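# Three arms lay sticks across posts over a blue disc

## Task

Using the scene frame, where the arm bases sit on the tabletop at roughly arm1 (x +0.62, y 0.00, z +0.72 m, facing 180° counter-clockwise from +x), arm2 (x -0.31, y +0.54, z +0.72 m, facing -60°) and arm3 (x -0.31, y -0.54, z +0.72 m, facing +60°): position all three sticks so that each stick's axis, taken between its two ends, runs above the blue disc painted on the table. When finished, no stick may be in contact with the table, and every post must still be standing close to its original spot. Any number of arms may be used. The arrangement only counts if it stays put without a robot holding it, so the grippers must release and the arms must move away at the end.

## Robot and tools

Setup: three identical i2rt Big YAM arms named arm1, arm2 and arm3. Each has six revolute joints, a two-finger gripper, and a camera on the wrist (arm1_cam_wrist, arm2_cam_wrist, arm3_cam_wrist). Two fixed room cameras, cam_high and cam_low, also watch the scene. With joints 1 and 6 at 0 and the hand level and pointing ahead, the wrist camera rides on top of the hand and looks toward the fingertips. The hand can reach about 1.0 m out from the joint1 axis.

Frame: a single scene frame shared by everything, origin on the floor, +z up. Arm bases are on the tabletop at z about 0.72 m; their positions and facings appear in the task. The hand point is midway between the fingertips; the hand's z axis points along the fingers and its y axis is the direction in which the fingers open and close. No call takes Cartesian poses; all motion is given as joint angles.

Joints, as absolute targets (radians unless noted), with the tolerance that counts as arrived:
- joint1_rad: -2.879 to 2.879, ±0.045. Rotates the whole arm about its base, counter-clockwise positive viewed from above; 0 means the arm extends in its base's facing direction.
- joint2_rad: 0 to 3.141, ±0.14. Shoulder; 0 has the upper arm lying back roughly horizontal, increasing raises it and then brings it forward.
- joint3_rad: 0 to 3.019, ±0.09. Elbow; 0 folds the forearm against the upper arm, larger values straighten it.
- joint4_rad: -1.692 to 1.57, ±0.055. Hand pitch; positive tilts the fingers up.
- joint5_rad: -1.57 to 1.57, ±0.03. Hand yaw; positive swings toward the arm's right side.
- joint6_rad: -2.094 to 2.094, ±0.035. Hand roll; positive is clockwise when viewed from behind the hand.
- gripper_m: 0 to 0.093 metres, ±0.003. Fingertip separation. Grip force tops out near 50–62 N per pad, lower on some grippers.

Tools:
- execute_actions: argument "actions" is a list holding one action object or nothing. The action object has optional keys "arm1", "arm2", "arm3"; each maps to {"joints": {...}} with any subset of the seven joint names above, each set to an absolute target (never an offset). All named motions begin simultaneously and may finish at different times; one action lasts at most 15 s. Joints run at different speeds, so the hand may sweep a wide arc between postures. Omitted joints or arms may keep pressing toward an earlier target without this showing in joint_status. An unknown key or out-of-range number rejects the whole call and nothing moves. Optional "cameras": list of camera names or "all"; missing/null/["all"] gives every camera, [] gives none. Images are taken when the call ends; the "pictures" line gives their order. An empty actions list just reports state and images.
- wait: "seconds" from 0 to 10; commands nothing new, the scene keeps running, then returns state and images.
- zoom_image: "camera" plus "region" [x0, y0, x1, y1] in pixels of that camera's most recent full image, top-left is (0,0), at most 504×504. Wrist images are 616×616, room images 504×504.
- finished_scene: "scene" number (1 or 2). Irreversible; the last command is held, then the result reports success and gives the next task. If resuming from a summary, first send an empty execute_actions to learn the current scene and task.

Reading results: joint_status tells how each commanded joint of the last accepted action ended. "off_target": stopped short and may still be pushing. "contact_stop" or "time_out": the old target is dropped and the joint holds where it stopped, except that after time_out a joint may keep a target (its old one, or one within 0.375, 0.375, 0.113, 0.225, 0.075, 0.3 rad of its position for joints 1–6) and continue pressing, listed under on_its_own; it will move on if the obstruction clears. Resending the reported position relieves that pressing. "joint command not followed" (often with a "cause:" line) means a safety check blocked that arm's joint targets, usually to avoid self- or arm-to-arm collision; gripper targets in that action still execute, and blocked joints read "not_followed". The arm may keep retrying blocked targets on every later action until given passable targets. Empty calls never print this line. on_its_own lists what the call did not command; "held at" is the held target, not the actual position. A joint carrying a load gradually sags. Very small target changes may produce no movement.

Cautions: the arms do not stop on contact and can press very hard. The collision check may react late and ignores fingers, gripper housings and wrist cameras, so keep arms well apart; a hard squeeze between robots ends the run, and a hard hit may. Object contact is not counted as robot contact. Arms act independently. Do not knock anything out of the work area. Avoid drops, slips, slams and forceful pushes. Loose objects may occasionally get a brief nudge. If a call reports a stop, the remaining execute_actions, wait and finished_scene calls in that reply are skipped.

Heat: holding loads or pushing warms motors, even while you are thinking. MOTOR HOT appears from 85 °C; at 100 °C that arm's motors and gripper go limp until cooled (OVER-TEMPERATURE FAULT), the arm drops, and unreached keys read "limit_stop_at_motor_heat"; resend targets afterwards. Some heat persists into the next scene.

The simulation keeps running while you write a reply, with the robot holding its last command. Camera intrinsics: wrist cameras are fisheye (fx≈206–208, centre ≈(311,307)); cam_high is a wide pinhole (fovy 69.34°), cam_low a narrower one (fovy 41.814°).

Each tool is called after "Emit:" as name(argument=value, ...) on one line, values as JSON.

## Session

Emit:
execute_actions(actions=[])

Scene clock: 0.00 s.
Motor temperatures (°C, as the motors report them): arm1=[25 24 25 23 24 23] | arm2=[25 24 22 24 22 23] | arm3=[23 25 23 23 24 22]
arm1.joint_positions: joint1_rad=+0.408 joint2_rad=+0.580 joint3_rad=+1.393 joint4_rad=-1.447 joint5_rad=-0.117 joint6_rad=+0.254 gripper_m=+0.094
arm1.joint_status: not commanded
arm1.hand: x=+0.4390 y=-0.0947 z=+1.2575 quat_wxyz=(+0.197, +0.887, +0.090, -0.408) (m; scene frame)
arm2.joint_positions: joint1_rad=-0.390 joint2_rad=+0.576 joint3_rad=+1.404 joint4_rad=-1.414 joint5_rad=-0.023 joint6_rad=+0.249 gripper_m=+0.095
arm2.joint_status: not commanded
arm2.hand: x=-0.2751 y=+0.3352 z=+1.3398 quat_wxyz=(-0.398, -0.650, -0.595, +0.254) (m; scene frame)
arm3.joint_positions: joint1_rad=-0.451 joint2_rad=+0.582 joint3_rad=+1.358 joint4_rad=-1.165 joint5_rad=+0.282 joint6_rad=-0.075 gripper_m=+0.094
arm3.joint_status: not commanded
arm3.hand: x=-0.0858 y=-0.4321 z=+1.3250 quat_wxyz=(-0.557, +0.218, -0.800, -0.045) (m; scene frame)
pictures: arm1_cam_wrist, arm2_cam_wrist, arm3_cam_wrist, cam_high, cam_low
Images, in order (width x height): arm1_cam_wrist 616x616, arm2_cam_wrist 616x616, arm3_cam_wrist 616x616, cam_high 504x504, cam_low 504x504.

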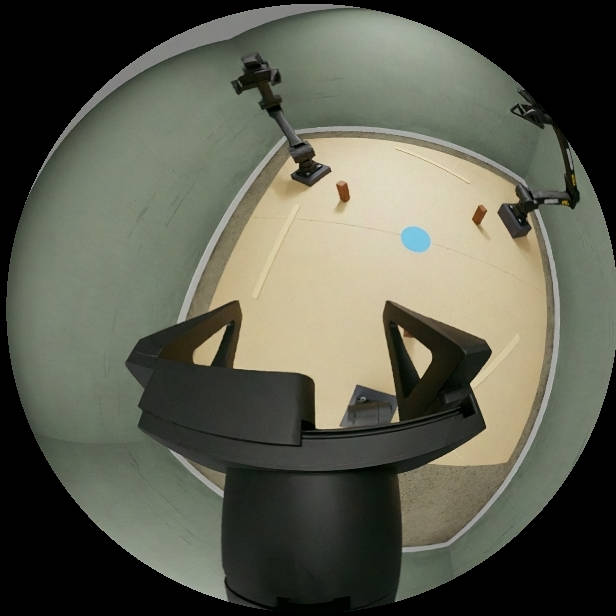

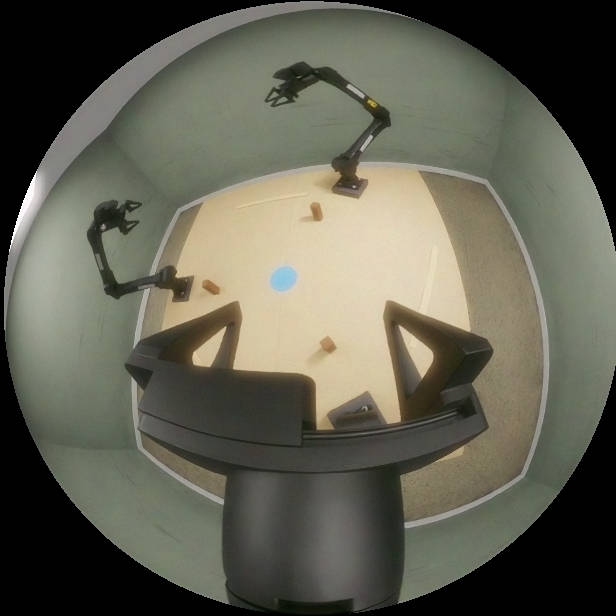

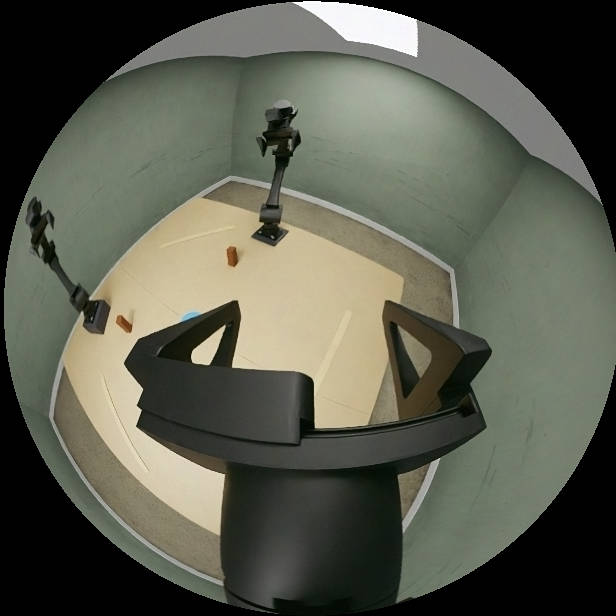

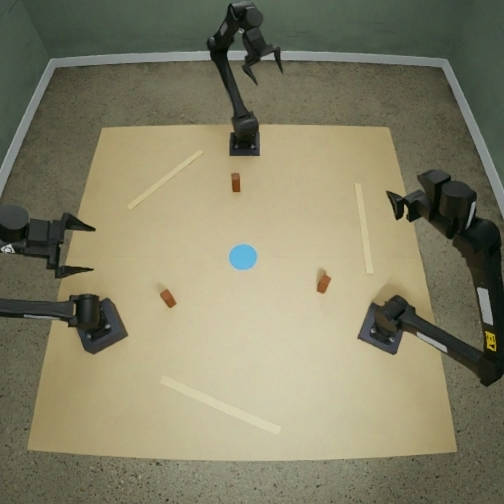

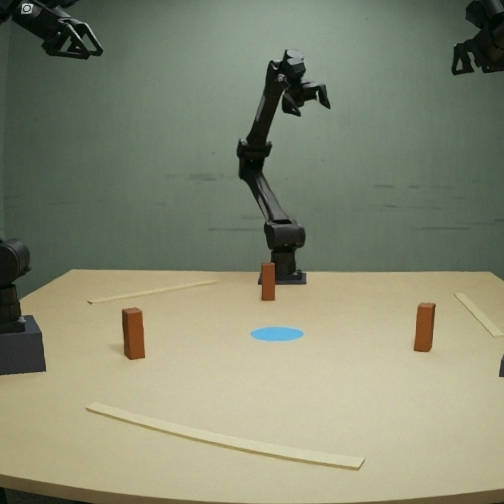

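Emit:
execute_actions(actions=[{"arm1":{"joints":{"joint1_rad":-1.19,"joint2_rad":1.5,"joint3_rad":1.0,"joint4_rad":-1.07,"joint5_rad":0,"joint6_rad":-0.45}},"arm2":{"joints":{"joint1_rad":-1.065,"joint2_rad":1.7,"joint3_rad":1.2,"joint4_rad":-1.07,"joint5_rad":0,"joint6_rad":-0.17}},"arm3":{"joints":{"joint1_rad":-1.03,"joint2_rad":1.5,"joint3_rad":1.2,"joint4_rad":-1.27,"joint5_rad":0,"joint6_rad":0.06}}}])

Scene clock: 2.43 s.
Motor temperatures (°C, as the motors report them): arm1=[25 24 25 23 24 23] | arm2=[25 24 23 24 22 23] | arm3=[23 26 24 23 24 22]
arm1.joint_positions: joint1_rad=-1.193 joint2_rad=+1.490 joint3_rad=+0.991 joint4_rad=-1.079 joint5_rad=-0.002 joint6_rad=-0.441 gripper_m=+0.094
arm1.joint_status: all done
arm1.hand: x=+0.4772 y=+0.3661 z=+0.8130 quat_wxyz=(+0.005, +0.929, -0.370, +0.005) (m; scene frame)
arm2.joint_positions: joint1_rad=-1.072 joint2_rad=+1.708 joint3_rad=+1.196 joint4_rad=-1.078 joint5_rad=-0.001 joint6_rad=-0.162 gripper_m=+0.095
arm2.joint_status: all done
arm2.hand: x=-0.5488 y=+0.1334 z=+0.8644 quat_wxyz=(+0.005, -0.826, -0.564, -0.008) (m; scene frame)
arm3.joint_positions: joint1_rad=-1.034 joint2_rad=+1.499 joint3_rad=+1.187 joint4_rad=-1.254 joint5_rad=+0.003 joint6_rad=+0.051 gripper_m=+0.094
arm3.joint_status: all done
arm3.hand: x=+0.1180 y=-0.5099 z=+0.9007 quat_wxyz=(+0.003, +0.007, -1.000, +0.002) (m; scene frame)
pictures: arm1_cam_wrist, arm2_cam_wrist, arm3_cam_wrist, cam_high, cam_low
Images, in order (width x height): arm1_cam_wrist 616x616, arm2_cam_wrist 616x616, arm3_cam_wrist 616x616, cam_high 504x504, cam_low 504x504.

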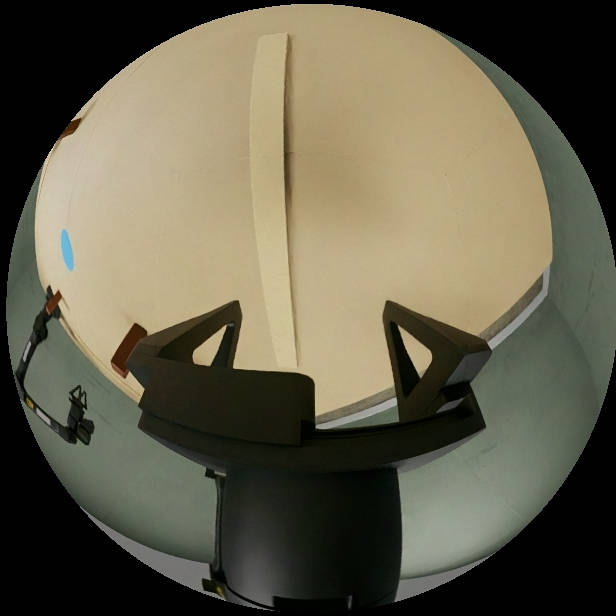

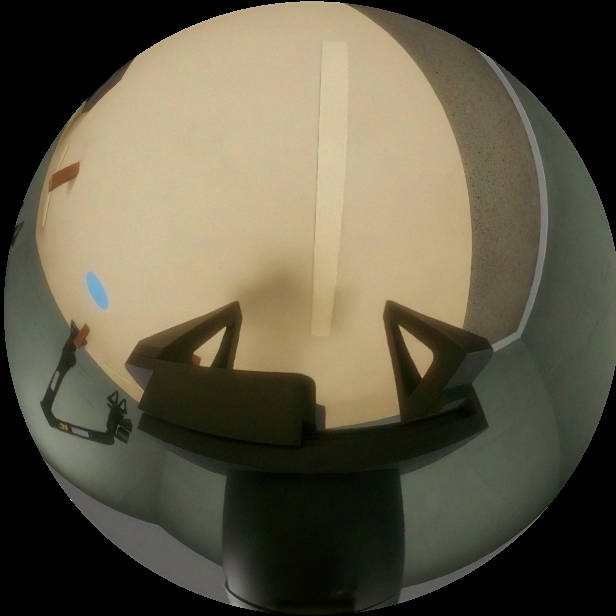

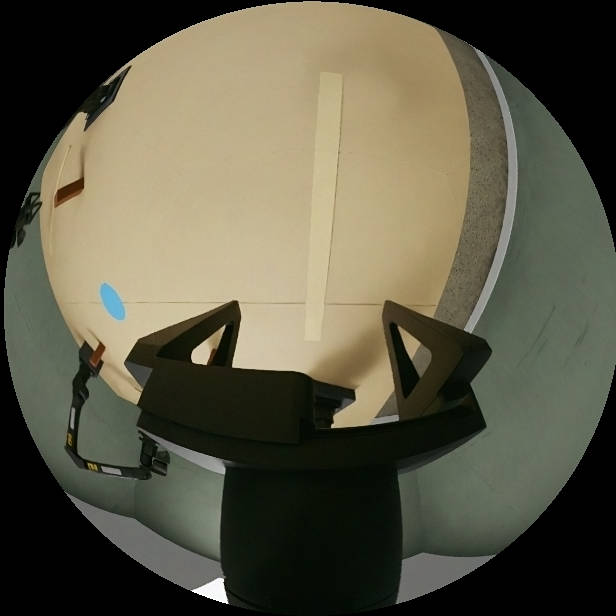

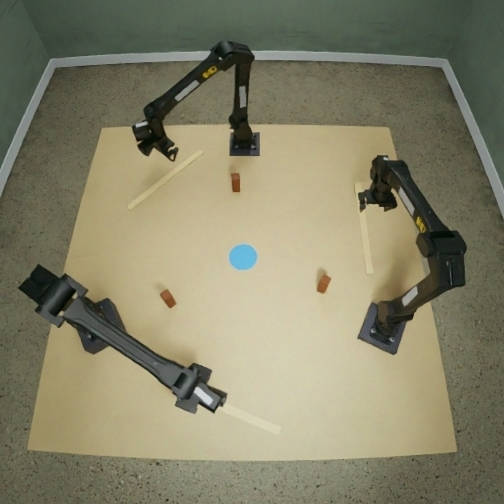

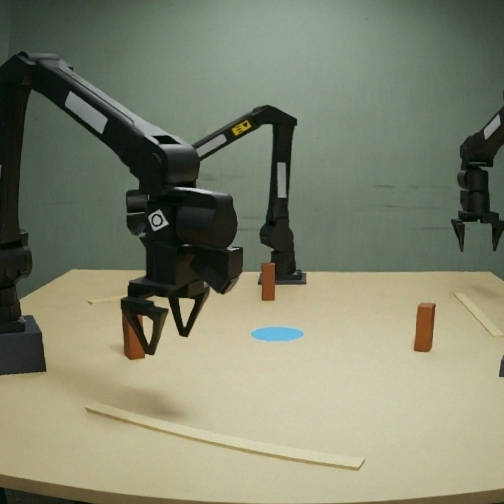

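Emit:
execute_actions(actions=[{"arm1":{"joints":{"joint1_rad":-1.16,"joint3_rad":0.77,"joint4_rad":-0.84,"joint6_rad":-0.45}},"arm2":{"joints":{"joint1_rad":-1.1,"joint2_rad":1.87,"joint3_rad":0.995,"joint4_rad":-0.69}},"arm3":{"joints":{"joint1_rad":-1.07,"joint2_rad":1.65,"joint3_rad":0.865,"joint4_rad":-0.77}}}])

Scene clock: 3.90 s.
Motor temperatures (°C, as the motors report them): arm1=[25 24 26 23 24 23] | arm2=[25 25 23 24 23 23] | arm3=[23 26 24 23 24 22]
arm1.joint_positions: joint1_rad=-1.166 joint2_rad=+1.490 joint3_rad=+0.760 joint4_rad=-0.857 joint5_rad=-0.002 joint6_rad=-0.441 gripper_m=+0.094
arm1.joint_status: all done
arm1.hand: x=+0.4883 y=+0.3130 z=+0.7414 quat_wxyz=(+0.008, +0.934, -0.357, +0.008) (m; scene frame)
arm2.joint_positions: joint1_rad=-1.093 joint2_rad=+1.874 joint3_rad=+0.996 joint4_rad=-0.701 joint5_rad=+0.001 joint6_rad=-0.164 gripper_m=+0.095
arm2.joint_status: all done
arm2.hand: x=-0.5434 y=+0.1615 z=+0.7333 quat_wxyz=(+0.003, -0.831, -0.557, -0.002) (m; scene frame)
arm3.joint_positions: joint1_rad=-1.067 joint2_rad=+1.663 joint3_rad=+0.855 joint4_rad=-0.795 joint5_rad=+0.000 joint6_rad=+0.051 gripper_m=+0.094
arm3.joint_status: all done
arm3.hand: x=+0.0699 y=-0.5252 z=+0.7304 quat_wxyz=(+0.022, -0.009, -1.000, +0.001) (m; scene frame)
pictures: arm1_cam_wrist, arm2_cam_wrist, arm3_cam_wrist, cam_high, cam_low
Images, in order (width x height): arm1_cam_wrist 616x616, arm2_cam_wrist 616x616, arm3_cam_wrist 616x616, cam_high 504x504, cam_low 504x504.

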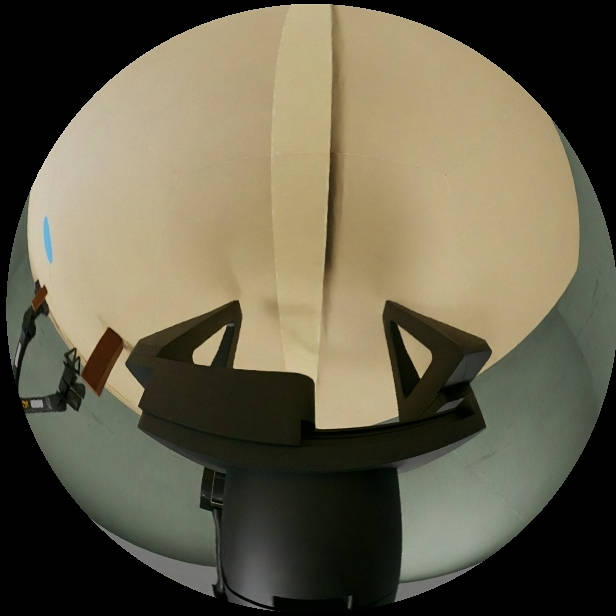

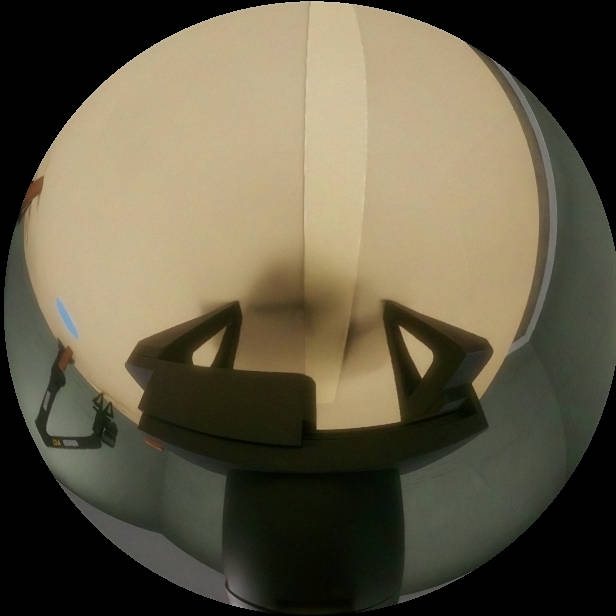

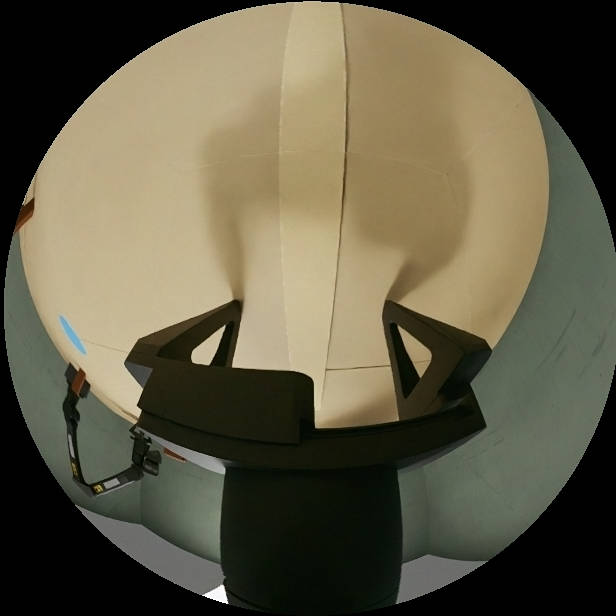

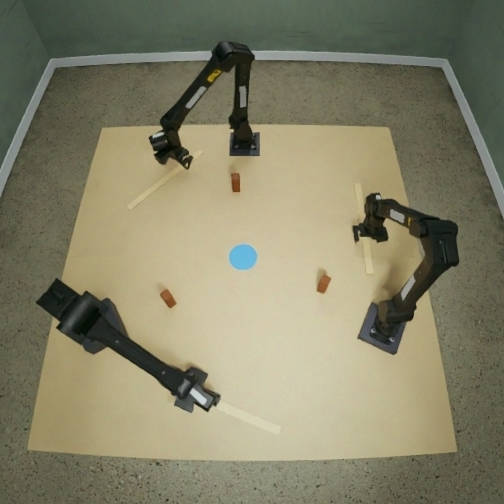

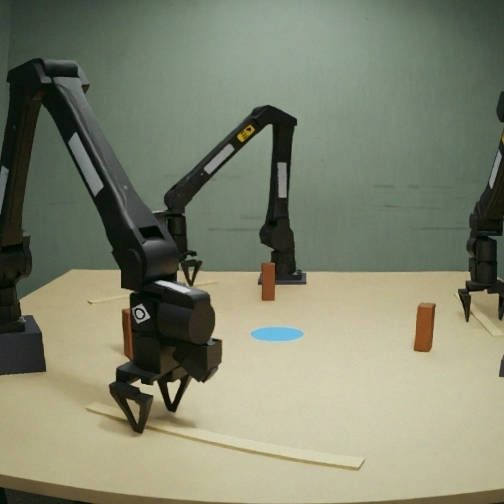

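Emit:
execute_actions(actions=[{"arm1":{"joints":{"joint1_rad":-1.13,"joint2_rad":1.56,"joint4_rad":-0.77,"joint6_rad":-0.42}},"arm2":{"joints":{"joint1_rad":-1.13,"joint2_rad":1.9,"joint4_rad":-0.66,"joint6_rad":-0.19}},"arm3":{"joints":{"joint2_rad":1.68,"joint4_rad":-0.71}}}], cameras=[])

Scene clock: 4.70 s.
Motor temperatures (°C, as the motors report them): arm1=[25 24 26 23 24 23] | arm2=[25 25 23 24 23 23] | arm3=[23 26 24 23 24 22]
arm1.joint_positions: joint1_rad=-1.135 joint2_rad=+1.526 joint3_rad=+0.762 joint4_rad=-0.795 joint5_rad=+0.005 joint6_rad=-0.425 gripper_m=+0.094
arm1.joint_status: all done
arm1.hand: x=+0.4748 y=+0.3197 z=+0.7303 quat_wxyz=(-0.005, +0.937, -0.351, +0.001) (m; scene frame)
arm2.joint_positions: joint1_rad=-1.124 joint2_rad=+1.882 joint3_rad=+0.996 joint4_rad=-0.671 joint5_rad=+0.001 joint6_rad=-0.181 gripper_m=+0.095
arm2.joint_status: all done
arm2.hand: x=-0.5582 y=+0.1642 z=+0.7300 quat_wxyz=(-0.002, -0.835, -0.550, +0.008) (m; scene frame)
arm3.joint_positions: joint1_rad=-1.067 joint2_rad=+1.663 joint3_rad=+0.855 joint4_rad=-0.734 joint5_rad=-0.002 joint6_rad=+0.051 gripper_m=+0.094
arm3.joint_status: all done
arm3.hand: x=+0.0847 y=-0.5245 z=+0.7302 quat_wxyz=(-0.008, -0.009, -1.000, -0.001) (m; scene frame)
pictures: none
No camera images: the call's "cameras" was empty. Leave "cameras" out to get every camera's image.

Emit:
execute_actions(actions=[{"arm1":{"joints":{"gripper_m":0.015}},"arm2":{"joints":{"gripper_m":0.015}},"arm3":{"joints":{"gripper_m":0.015}}}], cameras=[])

Emit:
execute_actions(actions=[{"arm1":{"joints":{"joint2_rad":1.27,"joint3_rad":0.98,"joint4_rad":-1.02}},"arm2":{"joints":{"joint2_rad":1.32,"joint3_rad":0.89,"joint4_rad":-0.88}},"arm3":{"joints":{"joint2_rad":1.27,"joint3_rad":0.95,"joint4_rad":-0.98}}}], cameras=[])

Emit:
execute_actions(actions=[{"arm1":{"joints":{"joint1_rad":-0.4,"joint6_rad":-0.085}},"arm2":{"joints":{"joint1_rad":-0.4,"joint6_rad":-0.085}},"arm3":{"joints":{"joint1_rad":-0.4,"joint6_rad":-0.085}}}])

Scene clock: 5.87 s.
Motor temperatures (°C, as the motors report them): arm1=[25 24 26 23 24 23] | arm2=[25 25 23 24 23 23] | arm3=[23 26 24 23 24 22]
arm1.joint_positions: joint1_rad=-1.135 joint2_rad=+1.527 joint3_rad=+0.762 joint4_rad=-0.786 joint5_rad=+0.003 joint6_rad=-0.424 gripper_m=+0.027
arm1.joint_status: gripper_m off_target (ended at +0.027, target +0.015)
arm1.hand: x=+0.4736 y=+0.3216 z=+0.7300 quat_wxyz=(-0.007, +0.936, -0.351, -0.003) (m; scene frame)
arm2.joint_positions: joint1_rad=-1.125 joint2_rad=+1.883 joint3_rad=+0.996 joint4_rad=-0.669 joint5_rad=+0.002 joint6_rad=-0.182 gripper_m=+0.028
arm2.joint_status: gripper_m off_target (ended at +0.028, target +0.015)
arm2.hand: x=-0.5587 y=+0.1643 z=+0.7296 quat_wxyz=(-0.002, -0.835, -0.551, +0.008) (m; scene frame)
arm3.joint_positions: joint1_rad=-1.067 joint2_rad=+1.663 joint3_rad=+0.855 joint4_rad=-0.729 joint5_rad=-0.002 joint6_rad=+0.052 gripper_m=+0.027
arm3.joint_status: gripper_m off_target (ended at +0.027, target +0.015)
arm3.hand: x=+0.0861 y=-0.5244 z=+0.7302 quat_wxyz=(-0.011, -0.010, -1.000, -0.001) (m; scene frame)
pictures: none
No camera images: the call's "cameras" was empty. Leave "cameras" out to get every camera's image.

Scene clock: 7.13 s.
Motor temperatures (°C, as the motors report them): arm1=[25 24 26 23 24 23] | arm2=[25 25 23 24 23 23] | arm3=[23 26 25 23 24 22]
arm1.joint_positions: joint1_rad=-1.135 joint2_rad=+1.259 joint3_rad=+0.969 joint4_rad=-1.004 joint5_rad=+0.003 joint6_rad=-0.424 gripper_m=+0.027
arm1.joint_status: all done
arm1.hand: x=+0.4518 y=+0.3678 z=+0.8941 quat_wxyz=(-0.097, +0.928, -0.347, -0.093) (m; scene frame)
arm2.joint_positions: joint1_rad=-1.125 joint2_rad=+1.316 joint3_rad=+0.875 joint4_rad=-0.875 joint5_rad=+0.001 joint6_rad=-0.182 gripper_m=+0.028
arm2.joint_status: all done
arm2.hand: x=-0.5314 y=+0.2046 z=+0.9143 quat_wxyz=(-0.048, -0.828, -0.546, +0.118) (m; scene frame)
arm3.joint_positions: joint1_rad=-1.067 joint2_rad=+1.259 joint3_rad=+0.920 joint4_rad=-0.966 joint5_rad=-0.002 joint6_rad=+0.052 gripper_m=+0.027
arm3.joint_status: all done
arm3.hand: x=+0.0865 y=-0.5243 z=+0.8982 quat_wxyz=(-0.127, -0.010, -0.992, -0.006) (m; scene frame)
pictures: none
No camera images: the call's "cameras" was empty. Leave "cameras" out to get every camera's image.

Scene clock: 8.57 s.
Motor temperatures (°C, as the motors report them): arm1=[25 24 26 23 24 23] | arm2=[25 25 24 24 23 23] | arm3=[23 26 25 23 24 22]
arm1.joint_positions: joint1_rad=-0.401 joint2_rad=+1.259 joint3_rad=+0.969 joint4_rad=-1.004 joint5_rad=+0.001 joint6_rad=-0.095 gripper_m=+0.027
arm1.joint_status: all done
arm1.hand: x=+0.2489 y=+0.1610 z=+0.8939 quat_wxyz=(-0.033, +0.979, -0.154, -0.130) (m; scene frame)
arm2.joint_positions: joint1_rad=-0.397 joint2_rad=+1.317 joint3_rad=+0.875 joint4_rad=-0.875 joint5_rad=-0.001 joint6_rad=-0.094 gripper_m=+0.028
arm2.joint_status: all done
arm2.hand: x=-0.2539 y=+0.1413 z=+0.9135 quat_wxyz=(-0.091, -0.614, -0.779, +0.088) (m; scene frame)
arm3.joint_positions: joint1_rad=-0.400 joint2_rad=+1.259 joint3_rad=+0.920 joint4_rad=-0.966 joint5_rad=+0.000 joint6_rad=-0.077 gripper_m=+0.027
arm3.joint_status: all done
arm3.hand: x=-0.0056 y=-0.2830 z=+0.8990 quat_wxyz=(-0.121, +0.375, -0.918, -0.042) (m; scene frame)
pictures: arm1_cam_wrist, arm2_cam_wrist, arm3_cam_wrist, cam_high, cam_low
Images, in order (width x height): arm1_cam_wrist 616x616, arm2_cam_wrist 616x616, arm3_cam_wrist 616x616, cam_high 504x504, cam_low 504x504.

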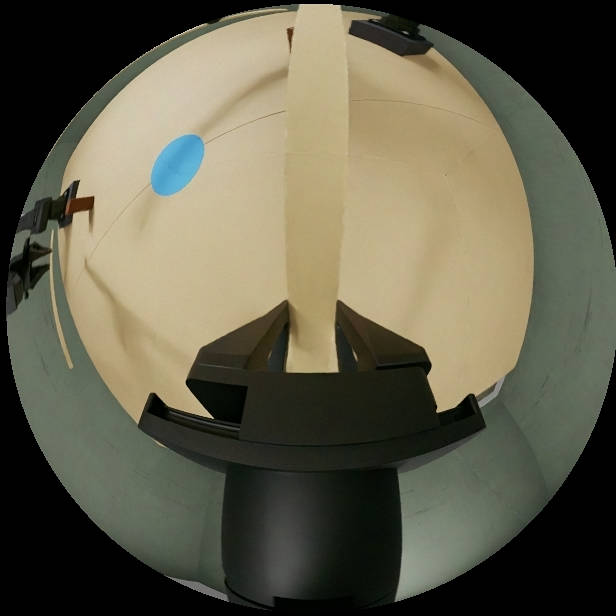

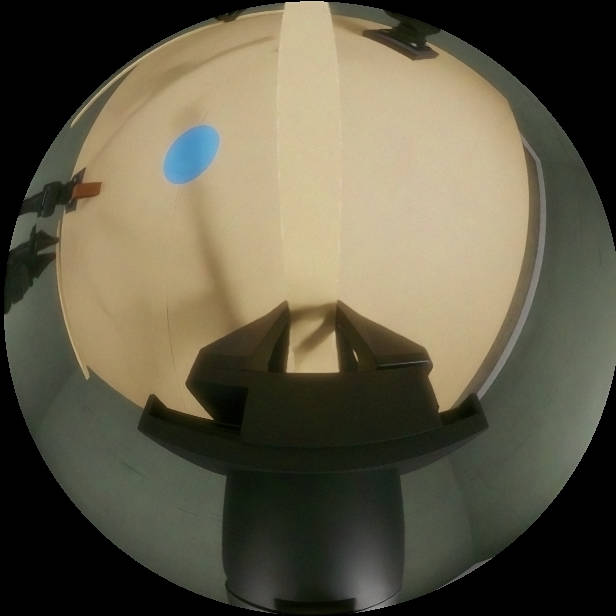

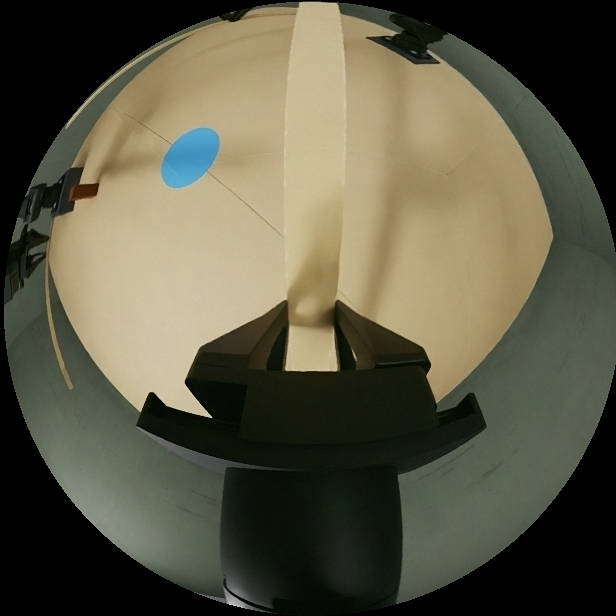

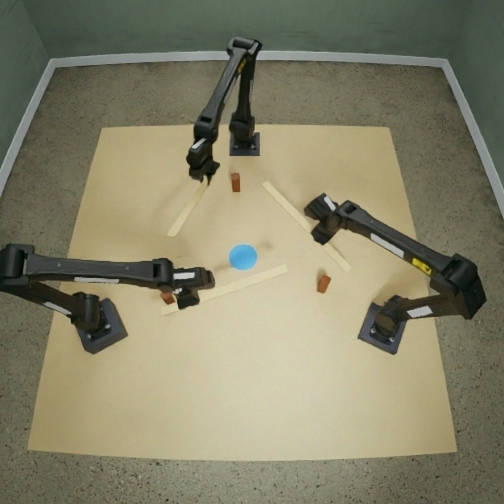

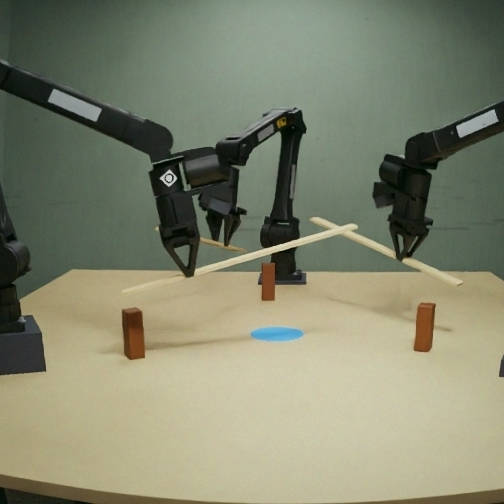

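Emit:
execute_actions(actions=[{"arm1":{"joints":{"joint1_rad":-0.2}},"arm2":{"joints":{"joint1_rad":-0.21,"joint3_rad":0.83,"joint4_rad":-0.9}},"arm3":{"joints":{"joint1_rad":-0.245,"joint6_rad":-0.1}}}], cameras=["cam_low"])

Emit:
execute_actions(actions=[{"arm1":{"joints":{"joint1_rad":-0.08}},"arm2":{"joints":{"joint1_rad":-0.095}},"arm3":{"joints":{"joint1_rad":-0.13}}}])

Scene clock: 9.77 s.
Motor temperatures (°C, as the motors report them): arm1=[25 24 26 23 24 23] | arm2=[25 25 24 24 23 23] | arm3=[23 26 25 23 24 22]
arm1.joint_positions: joint1_rad=-0.191 joint2_rad=+1.259 joint3_rad=+0.969 joint4_rad=-1.004 joint5_rad=+0.001 joint6_rad=-0.092 gripper_m=+0.027
arm1.joint_status: all done
arm1.hand: x=+0.2237 y=+0.0805 z=+0.8941 quat_wxyz=(-0.019, +0.990, -0.052, -0.133) (m; scene frame)
arm2.joint_positions: joint1_rad=-0.202 joint2_rad=+1.318 joint3_rad=+0.824 joint4_rad=-0.896 joint5_rad=-0.001 joint6_rad=-0.091 gripper_m=+0.028
arm2.joint_status: all done
arm2.hand: x=-0.1869 y=+0.1842 z=+0.8917 quat_wxyz=(-0.070, -0.539, -0.838, +0.056) (m; scene frame)
arm3.joint_positions: joint1_rad=-0.238 joint2_rad=+1.259 joint3_rad=+0.920 joint4_rad=-0.966 joint5_rad=+0.000 joint6_rad=-0.092 gripper_m=+0.027
arm3.joint_status: all done
arm3.hand: x=-0.0505 y=-0.2374 z=+0.8994 quat_wxyz=(-0.118, +0.454, -0.882, -0.052) (m; scene frame)
pictures: cam_low
Images, in order (width x height): cam_low 504x504.

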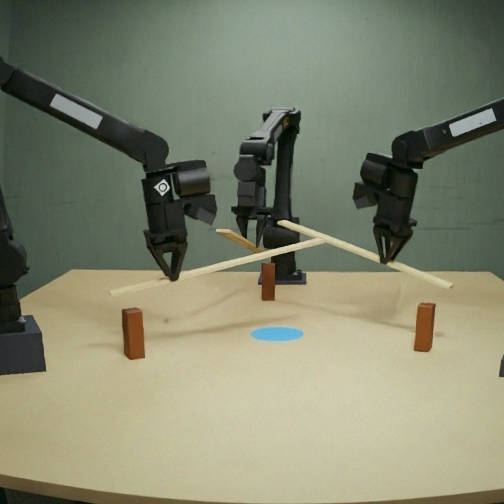

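Scene clock: 10.57 s.
Motor temperatures (°C, as the motors report them): arm1=[25 24 27 23 24 23] | arm2=[25 25 24 24 23 23] | arm3=[23 26 26 23 24 22]
arm1.joint_positions: joint1_rad=-0.074 joint2_rad=+1.259 joint3_rad=+0.969 joint4_rad=-1.004 joint5_rad=+0.001 joint6_rad=-0.092 gripper_m=+0.027
arm1.joint_status: all done
arm1.hand: x=+0.2170 y=+0.0338 z=+0.8943 quat_wxyz=(-0.010, +0.991, +0.005, -0.134) (m; scene frame)
arm2.joint_positions: joint1_rad=-0.107 joint2_rad=+1.318 joint3_rad=+0.818 joint4_rad=-0.905 joint5_rad=+0.006 joint6_rad=-0.044 gripper_m=+0.028
arm2.joint_status: all done
arm2.hand: x=-0.1570 y=+0.2014 z=+0.8890 quat_wxyz=(-0.066, -0.519, -0.851, +0.049) (m; scene frame)
arm3.joint_positions: joint1_rad=-0.147 joint2_rad=+1.259 joint3_rad=+0.920 joint4_rad=-0.966 joint5_rad=+0.011 joint6_rad=-0.063 gripper_m=+0.027
arm3.joint_status: all done
arm3.hand: x=-0.0773 y=-0.2163 z=+0.8996 quat_wxyz=(-0.117, +0.481, -0.867, -0.054) (m; scene frame)
pictures: arm1_cam_wrist, arm2_cam_wrist, arm3_cam_wrist, cam_high, cam_low
Images, in order (width x height): arm1_cam_wrist 616x616, arm2_cam_wrist 616x616, arm3_cam_wrist 616x616, cam_high 504x504, cam_low 504x504.

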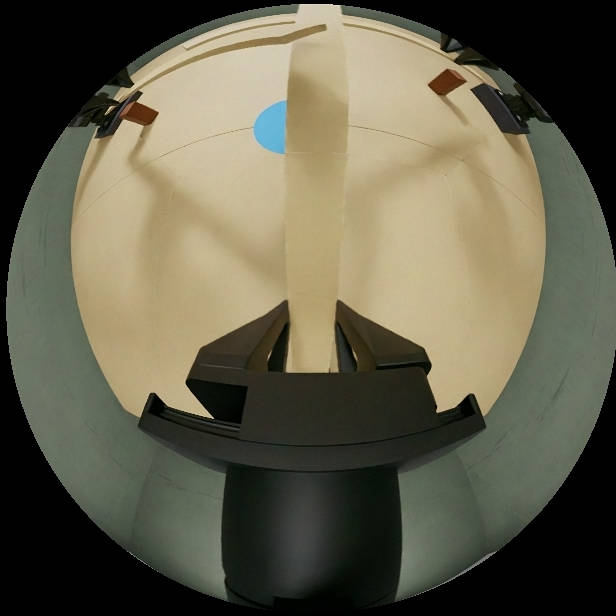

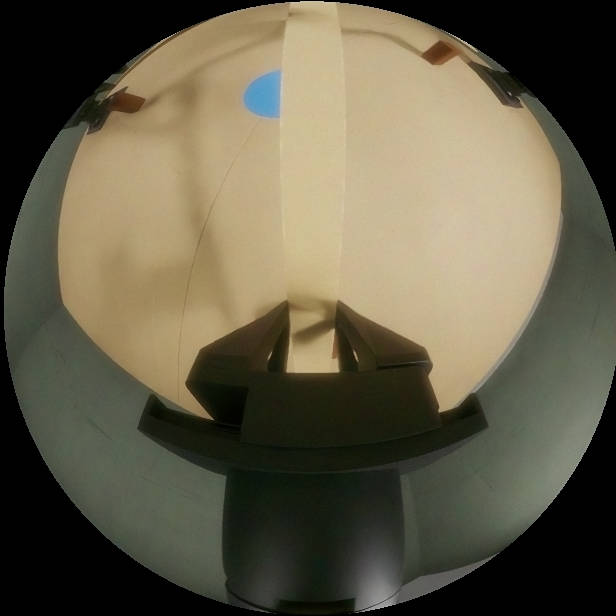

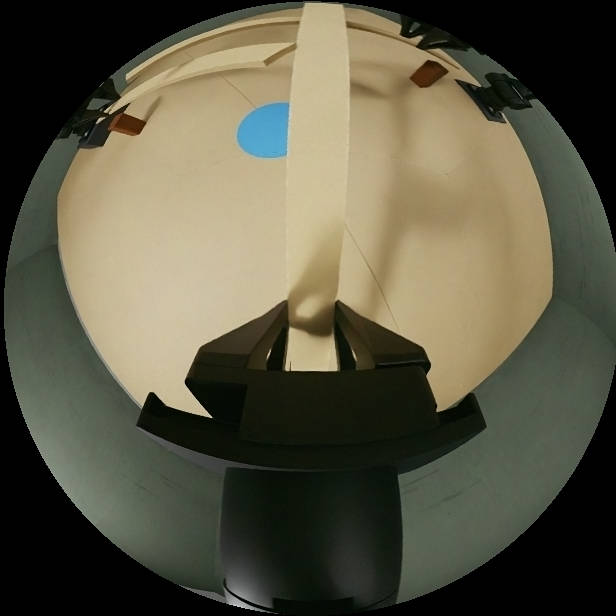

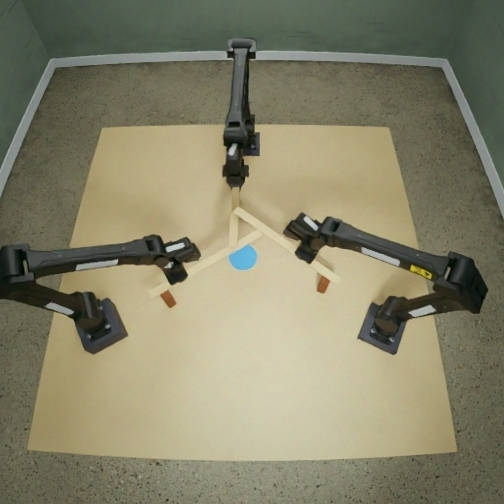

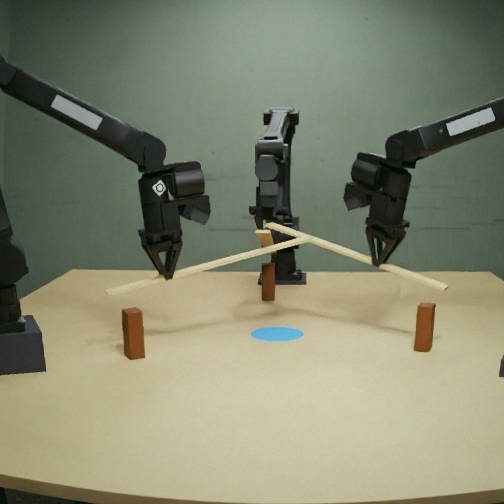

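Butted. Back arm 3 off, then raise stick 2.

Emit:
execute_actions(actions=[{"arm3":{"joints":{"joint1_rad":-0.23,"joint2_rad":1.3}},"arm2":{"joints":{"joint4_rad":-0.82}}}], cameras=["cam_low"])

Emit:
execute_actions(actions=[{"arm3":{"joints":{"joint1_rad":-0.125}},"arm2":{"joints":{"joint6_rad":-0.12}},"arm1":{"joints":{"joint6_rad":-0.11}}}])

Scene clock: 11.77 s.
Motor temperatures (°C, as the motors report them): arm1=[25 24 27 23 24 23] | arm2=[25 25 24 24 23 23] | arm3=[23 26 26 23 24 22]
arm1.joint_positions: joint1_rad=-0.074 joint2_rad=+1.259 joint3_rad=+0.969 joint4_rad=-1.004 joint5_rad=+0.001 joint6_rad=-0.092 gripper_m=+0.027
arm1.joint_status: not commanded
arm1.hand: x=+0.2170 y=+0.0338 z=+0.8943 quat_wxyz=(-0.010, +0.991, +0.005, -0.134) (m; scene frame)
arm2.joint_positions: joint1_rad=-0.103 joint2_rad=+1.318 joint3_rad=+0.818 joint4_rad=-0.835 joint5_rad=+0.003 joint6_rad=-0.077 gripper_m=+0.028
arm2.joint_status: all done
arm2.hand: x=-0.1479 y=+0.1869 z=+0.8924 quat_wxyz=(-0.095, -0.501, -0.857, +0.069) (m; scene frame)
arm3.joint_positions: joint1_rad=-0.231 joint2_rad=+1.293 joint3_rad=+0.920 joint4_rad=-0.966 joint5_rad=+0.003 joint6_rad=-0.091 gripper_m=+0.027
arm3.joint_status: all done
arm3.hand: x=-0.0523 y=-0.2356 z=+0.8869 quat_wxyz=(-0.103, +0.458, -0.882, -0.045) (m; scene frame)
pictures: cam_low
Images, in order (width x height): cam_low 504x504.

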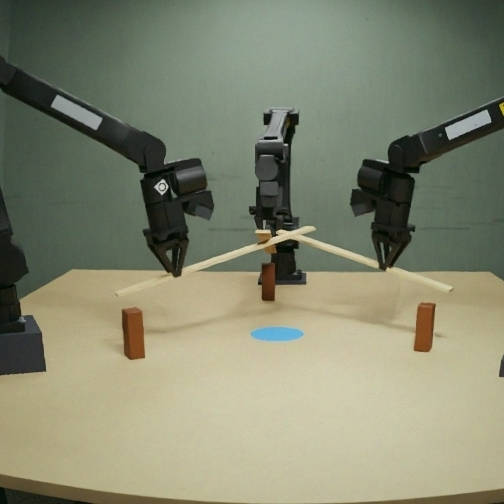

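Scene clock: 12.50 s.
Motor temperatures (°C, as the motors report them): arm1=[25 24 27 23 24 23] | arm2=[25 25 24 24 23 23] | arm3=[23 26 26 23 24 22]
arm1.joint_positions: joint1_rad=-0.074 joint2_rad=+1.259 joint3_rad=+0.969 joint4_rad=-1.004 joint5_rad=+0.001 joint6_rad=-0.099 gripper_m=+0.027
arm1.joint_status: all done
arm1.hand: x=+0.2170 y=+0.0338 z=+0.8943 quat_wxyz=(-0.011, +0.991, +0.009, -0.134) (m; scene frame)
arm2.joint_positions: joint1_rad=-0.103 joint2_rad=+1.318 joint3_rad=+0.818 joint4_rad=-0.835 joint5_rad=+0.003 joint6_rad=-0.109 gripper_m=+0.028
arm2.joint_status: all done
arm2.hand: x=-0.1479 y=+0.1869 z=+0.8924 quat_wxyz=(-0.094, -0.488, -0.865, +0.070) (m; scene frame)
arm3.joint_positions: joint1_rad=-0.122 joint2_rad=+1.293 joint3_rad=+0.920 joint4_rad=-0.966 joint5_rad=+0.002 joint6_rad=-0.091 gripper_m=+0.027
arm3.joint_status: all done
arm3.hand: x=-0.0866 y=-0.2095 z=+0.8873 quat_wxyz=(-0.100, +0.505, -0.856, -0.051) (m; scene frame)
pictures: arm1_cam_wrist, arm2_cam_wrist, arm3_cam_wrist, cam_high, cam_low
Images, in order (width x height): arm1_cam_wrist 616x616, arm2_cam_wrist 616x616, arm3_cam_wrist 616x616, cam_high 504x504, cam_low 504x504.

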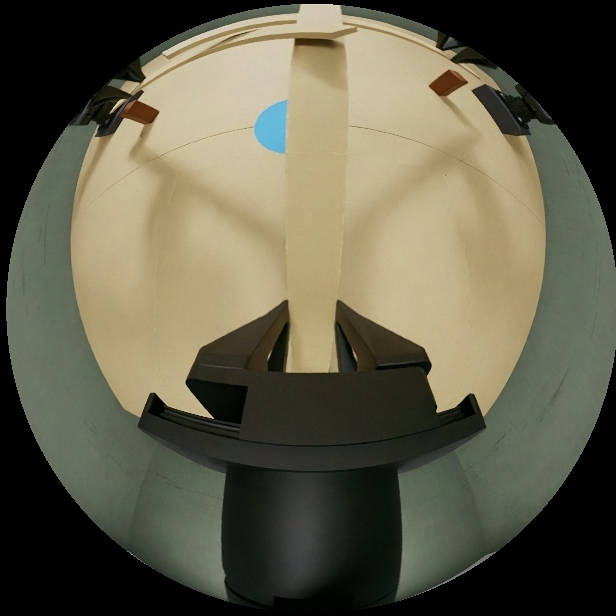

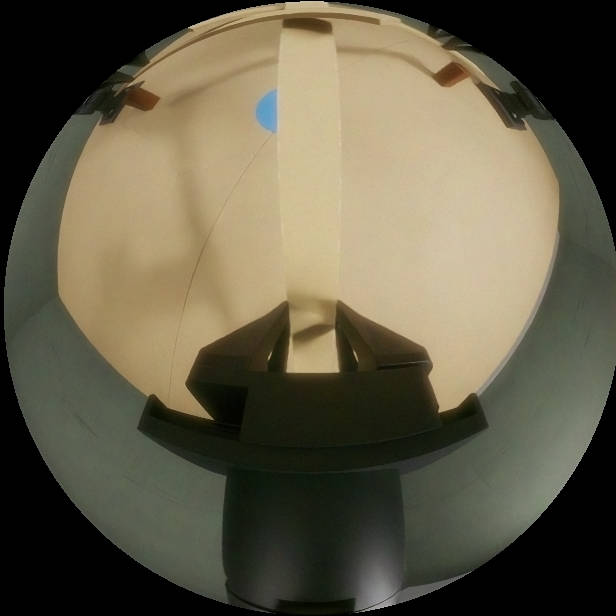

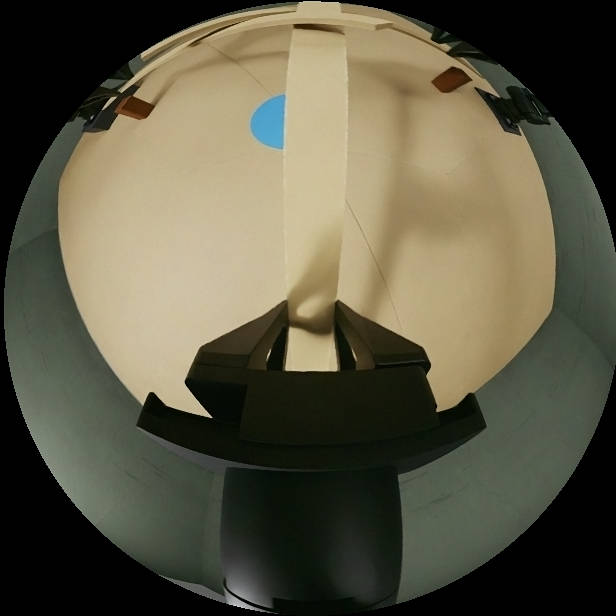

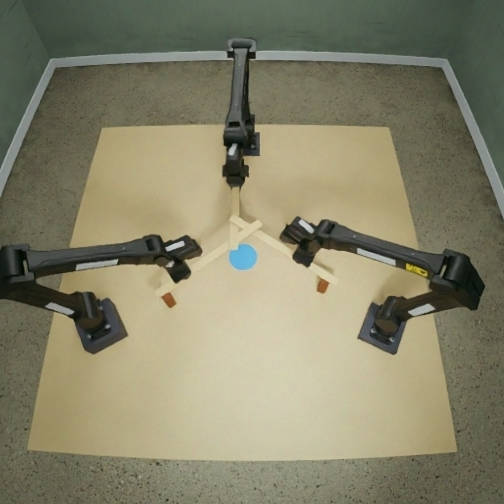

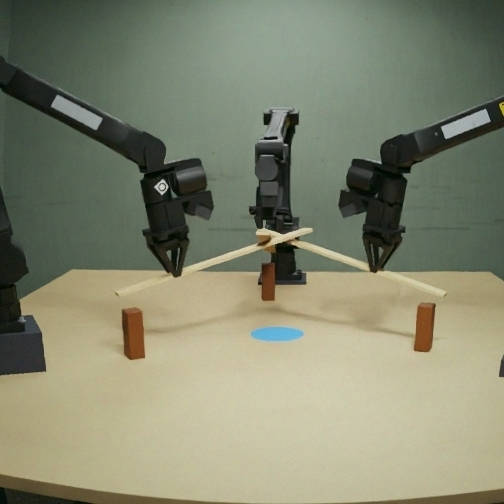

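Woven. Lowering with j2 also flattens.

Emit:
execute_actions(actions=[{"arm1":{"joints":{"joint2_rad":1.375}},"arm2":{"joints":{"joint2_rad":1.43}},"arm3":{"joints":{"joint2_rad":1.39}}}])

Emit:
zoom_image(camera="cam_low", region=[90,200,470,370])

Emit:
zoom_image(camera="cam_high", region=[140,150,350,320])

Scene clock: 13.47 s.
Motor temperatures (°C, as the motors report them): arm1=[25 24 27 23 24 23] | arm2=[25 25 24 24 23 23] | arm3=[23 26 26 23 24 22]
arm1.joint_positions: joint1_rad=-0.076 joint2_rad=+1.365 joint3_rad=+0.970 joint4_rad=-1.006 joint5_rad=+0.001 joint6_rad=-0.098 gripper_m=+0.027
arm1.joint_status: all done
arm1.hand: x=+0.2159 y=+0.0343 z=+0.8542 quat_wxyz=(-0.006, +0.997, +0.008, -0.082) (m; scene frame)
arm2.joint_positions: joint1_rad=-0.103 joint2_rad=+1.438 joint3_rad=+0.818 joint4_rad=-0.826 joint5_rad=+0.002 joint6_rad=-0.105 gripper_m=+0.028
arm2.joint_status: all done
arm2.hand: x=-0.1501 y=+0.1914 z=+0.8493 quat_wxyz=(-0.049, -0.492, -0.869, +0.038) (m; scene frame)
arm3.joint_positions: joint1_rad=-0.122 joint2_rad=+1.392 joint3_rad=+0.920 joint4_rad=-0.966 joint5_rad=+0.002 joint6_rad=-0.091 gripper_m=+0.027
arm3.joint_status: all done
arm3.hand: x=-0.0879 y=-0.2107 z=+0.8500 quat_wxyz=(-0.055, +0.508, -0.859, -0.030) (m; scene frame)
pictures: arm1_cam_wrist, arm2_cam_wrist, arm3_cam_wrist, cam_high, cam_low
Images, in order (width x height): arm1_cam_wrist 616x616, arm2_cam_wrist 616x616, arm3_cam_wrist 616x616, cam_high 504x504, cam_low 504x504.

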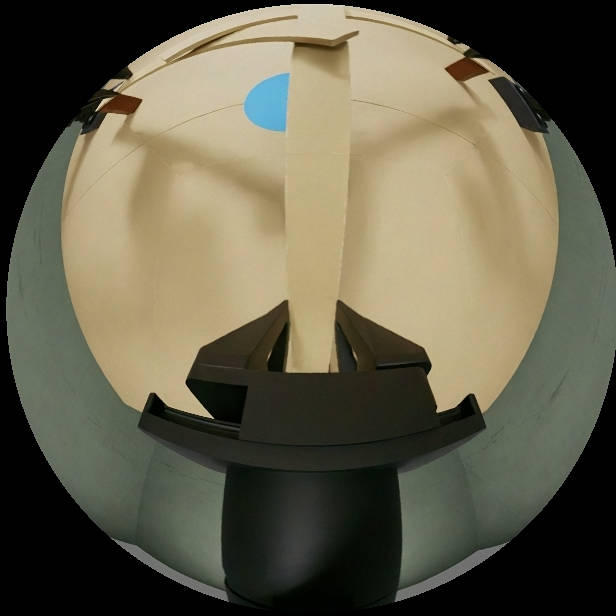

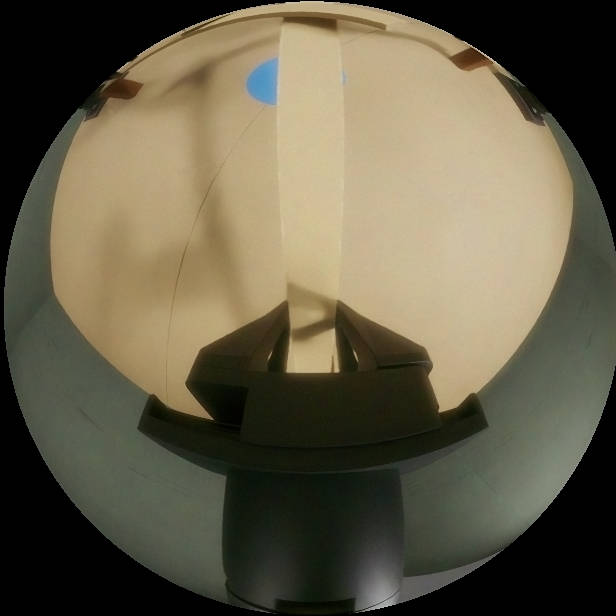

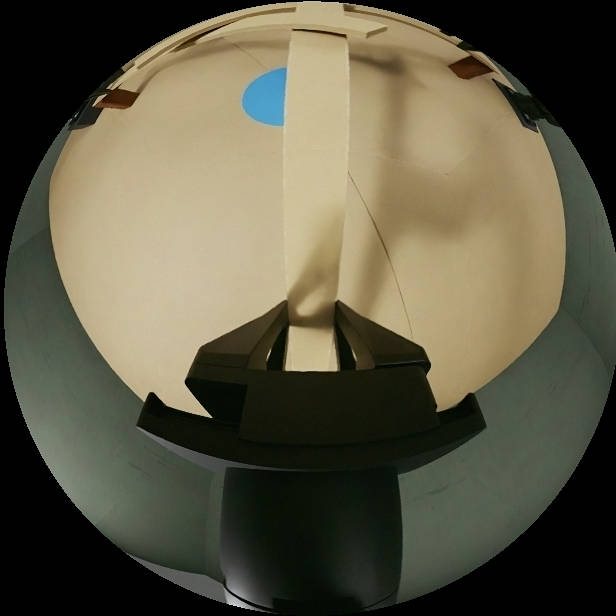

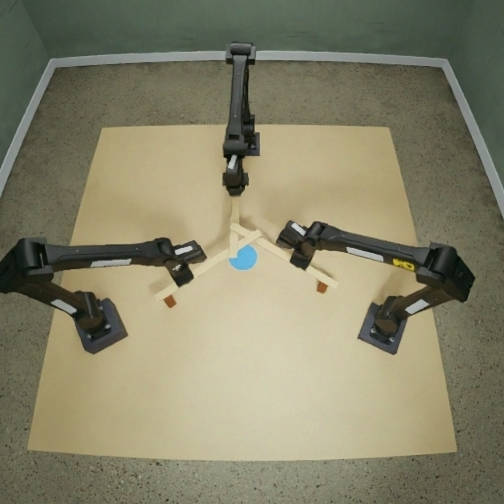

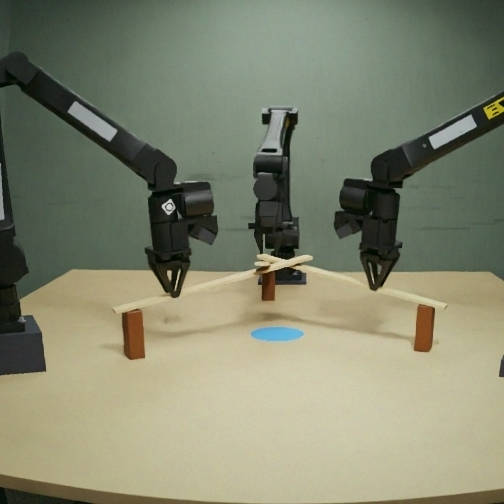

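Region (90, 200, 470, 370) of cam_low's 504x504 image, scaled by 1.326, with more detail than that image has; it fills the top 225 rows of this view, and the rest is white.

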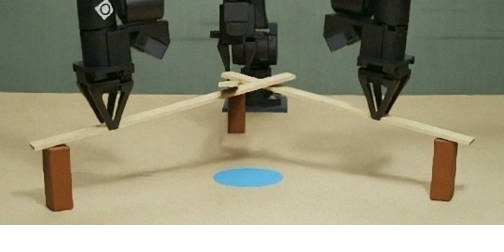

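Region (140, 150, 350, 320) of cam_high's 504x504 image, scaled by 2.400, with more detail than that image has; it fills the top 408 rows of this view, and the rest is white.

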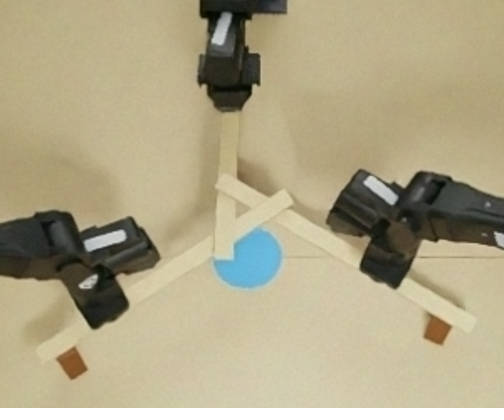

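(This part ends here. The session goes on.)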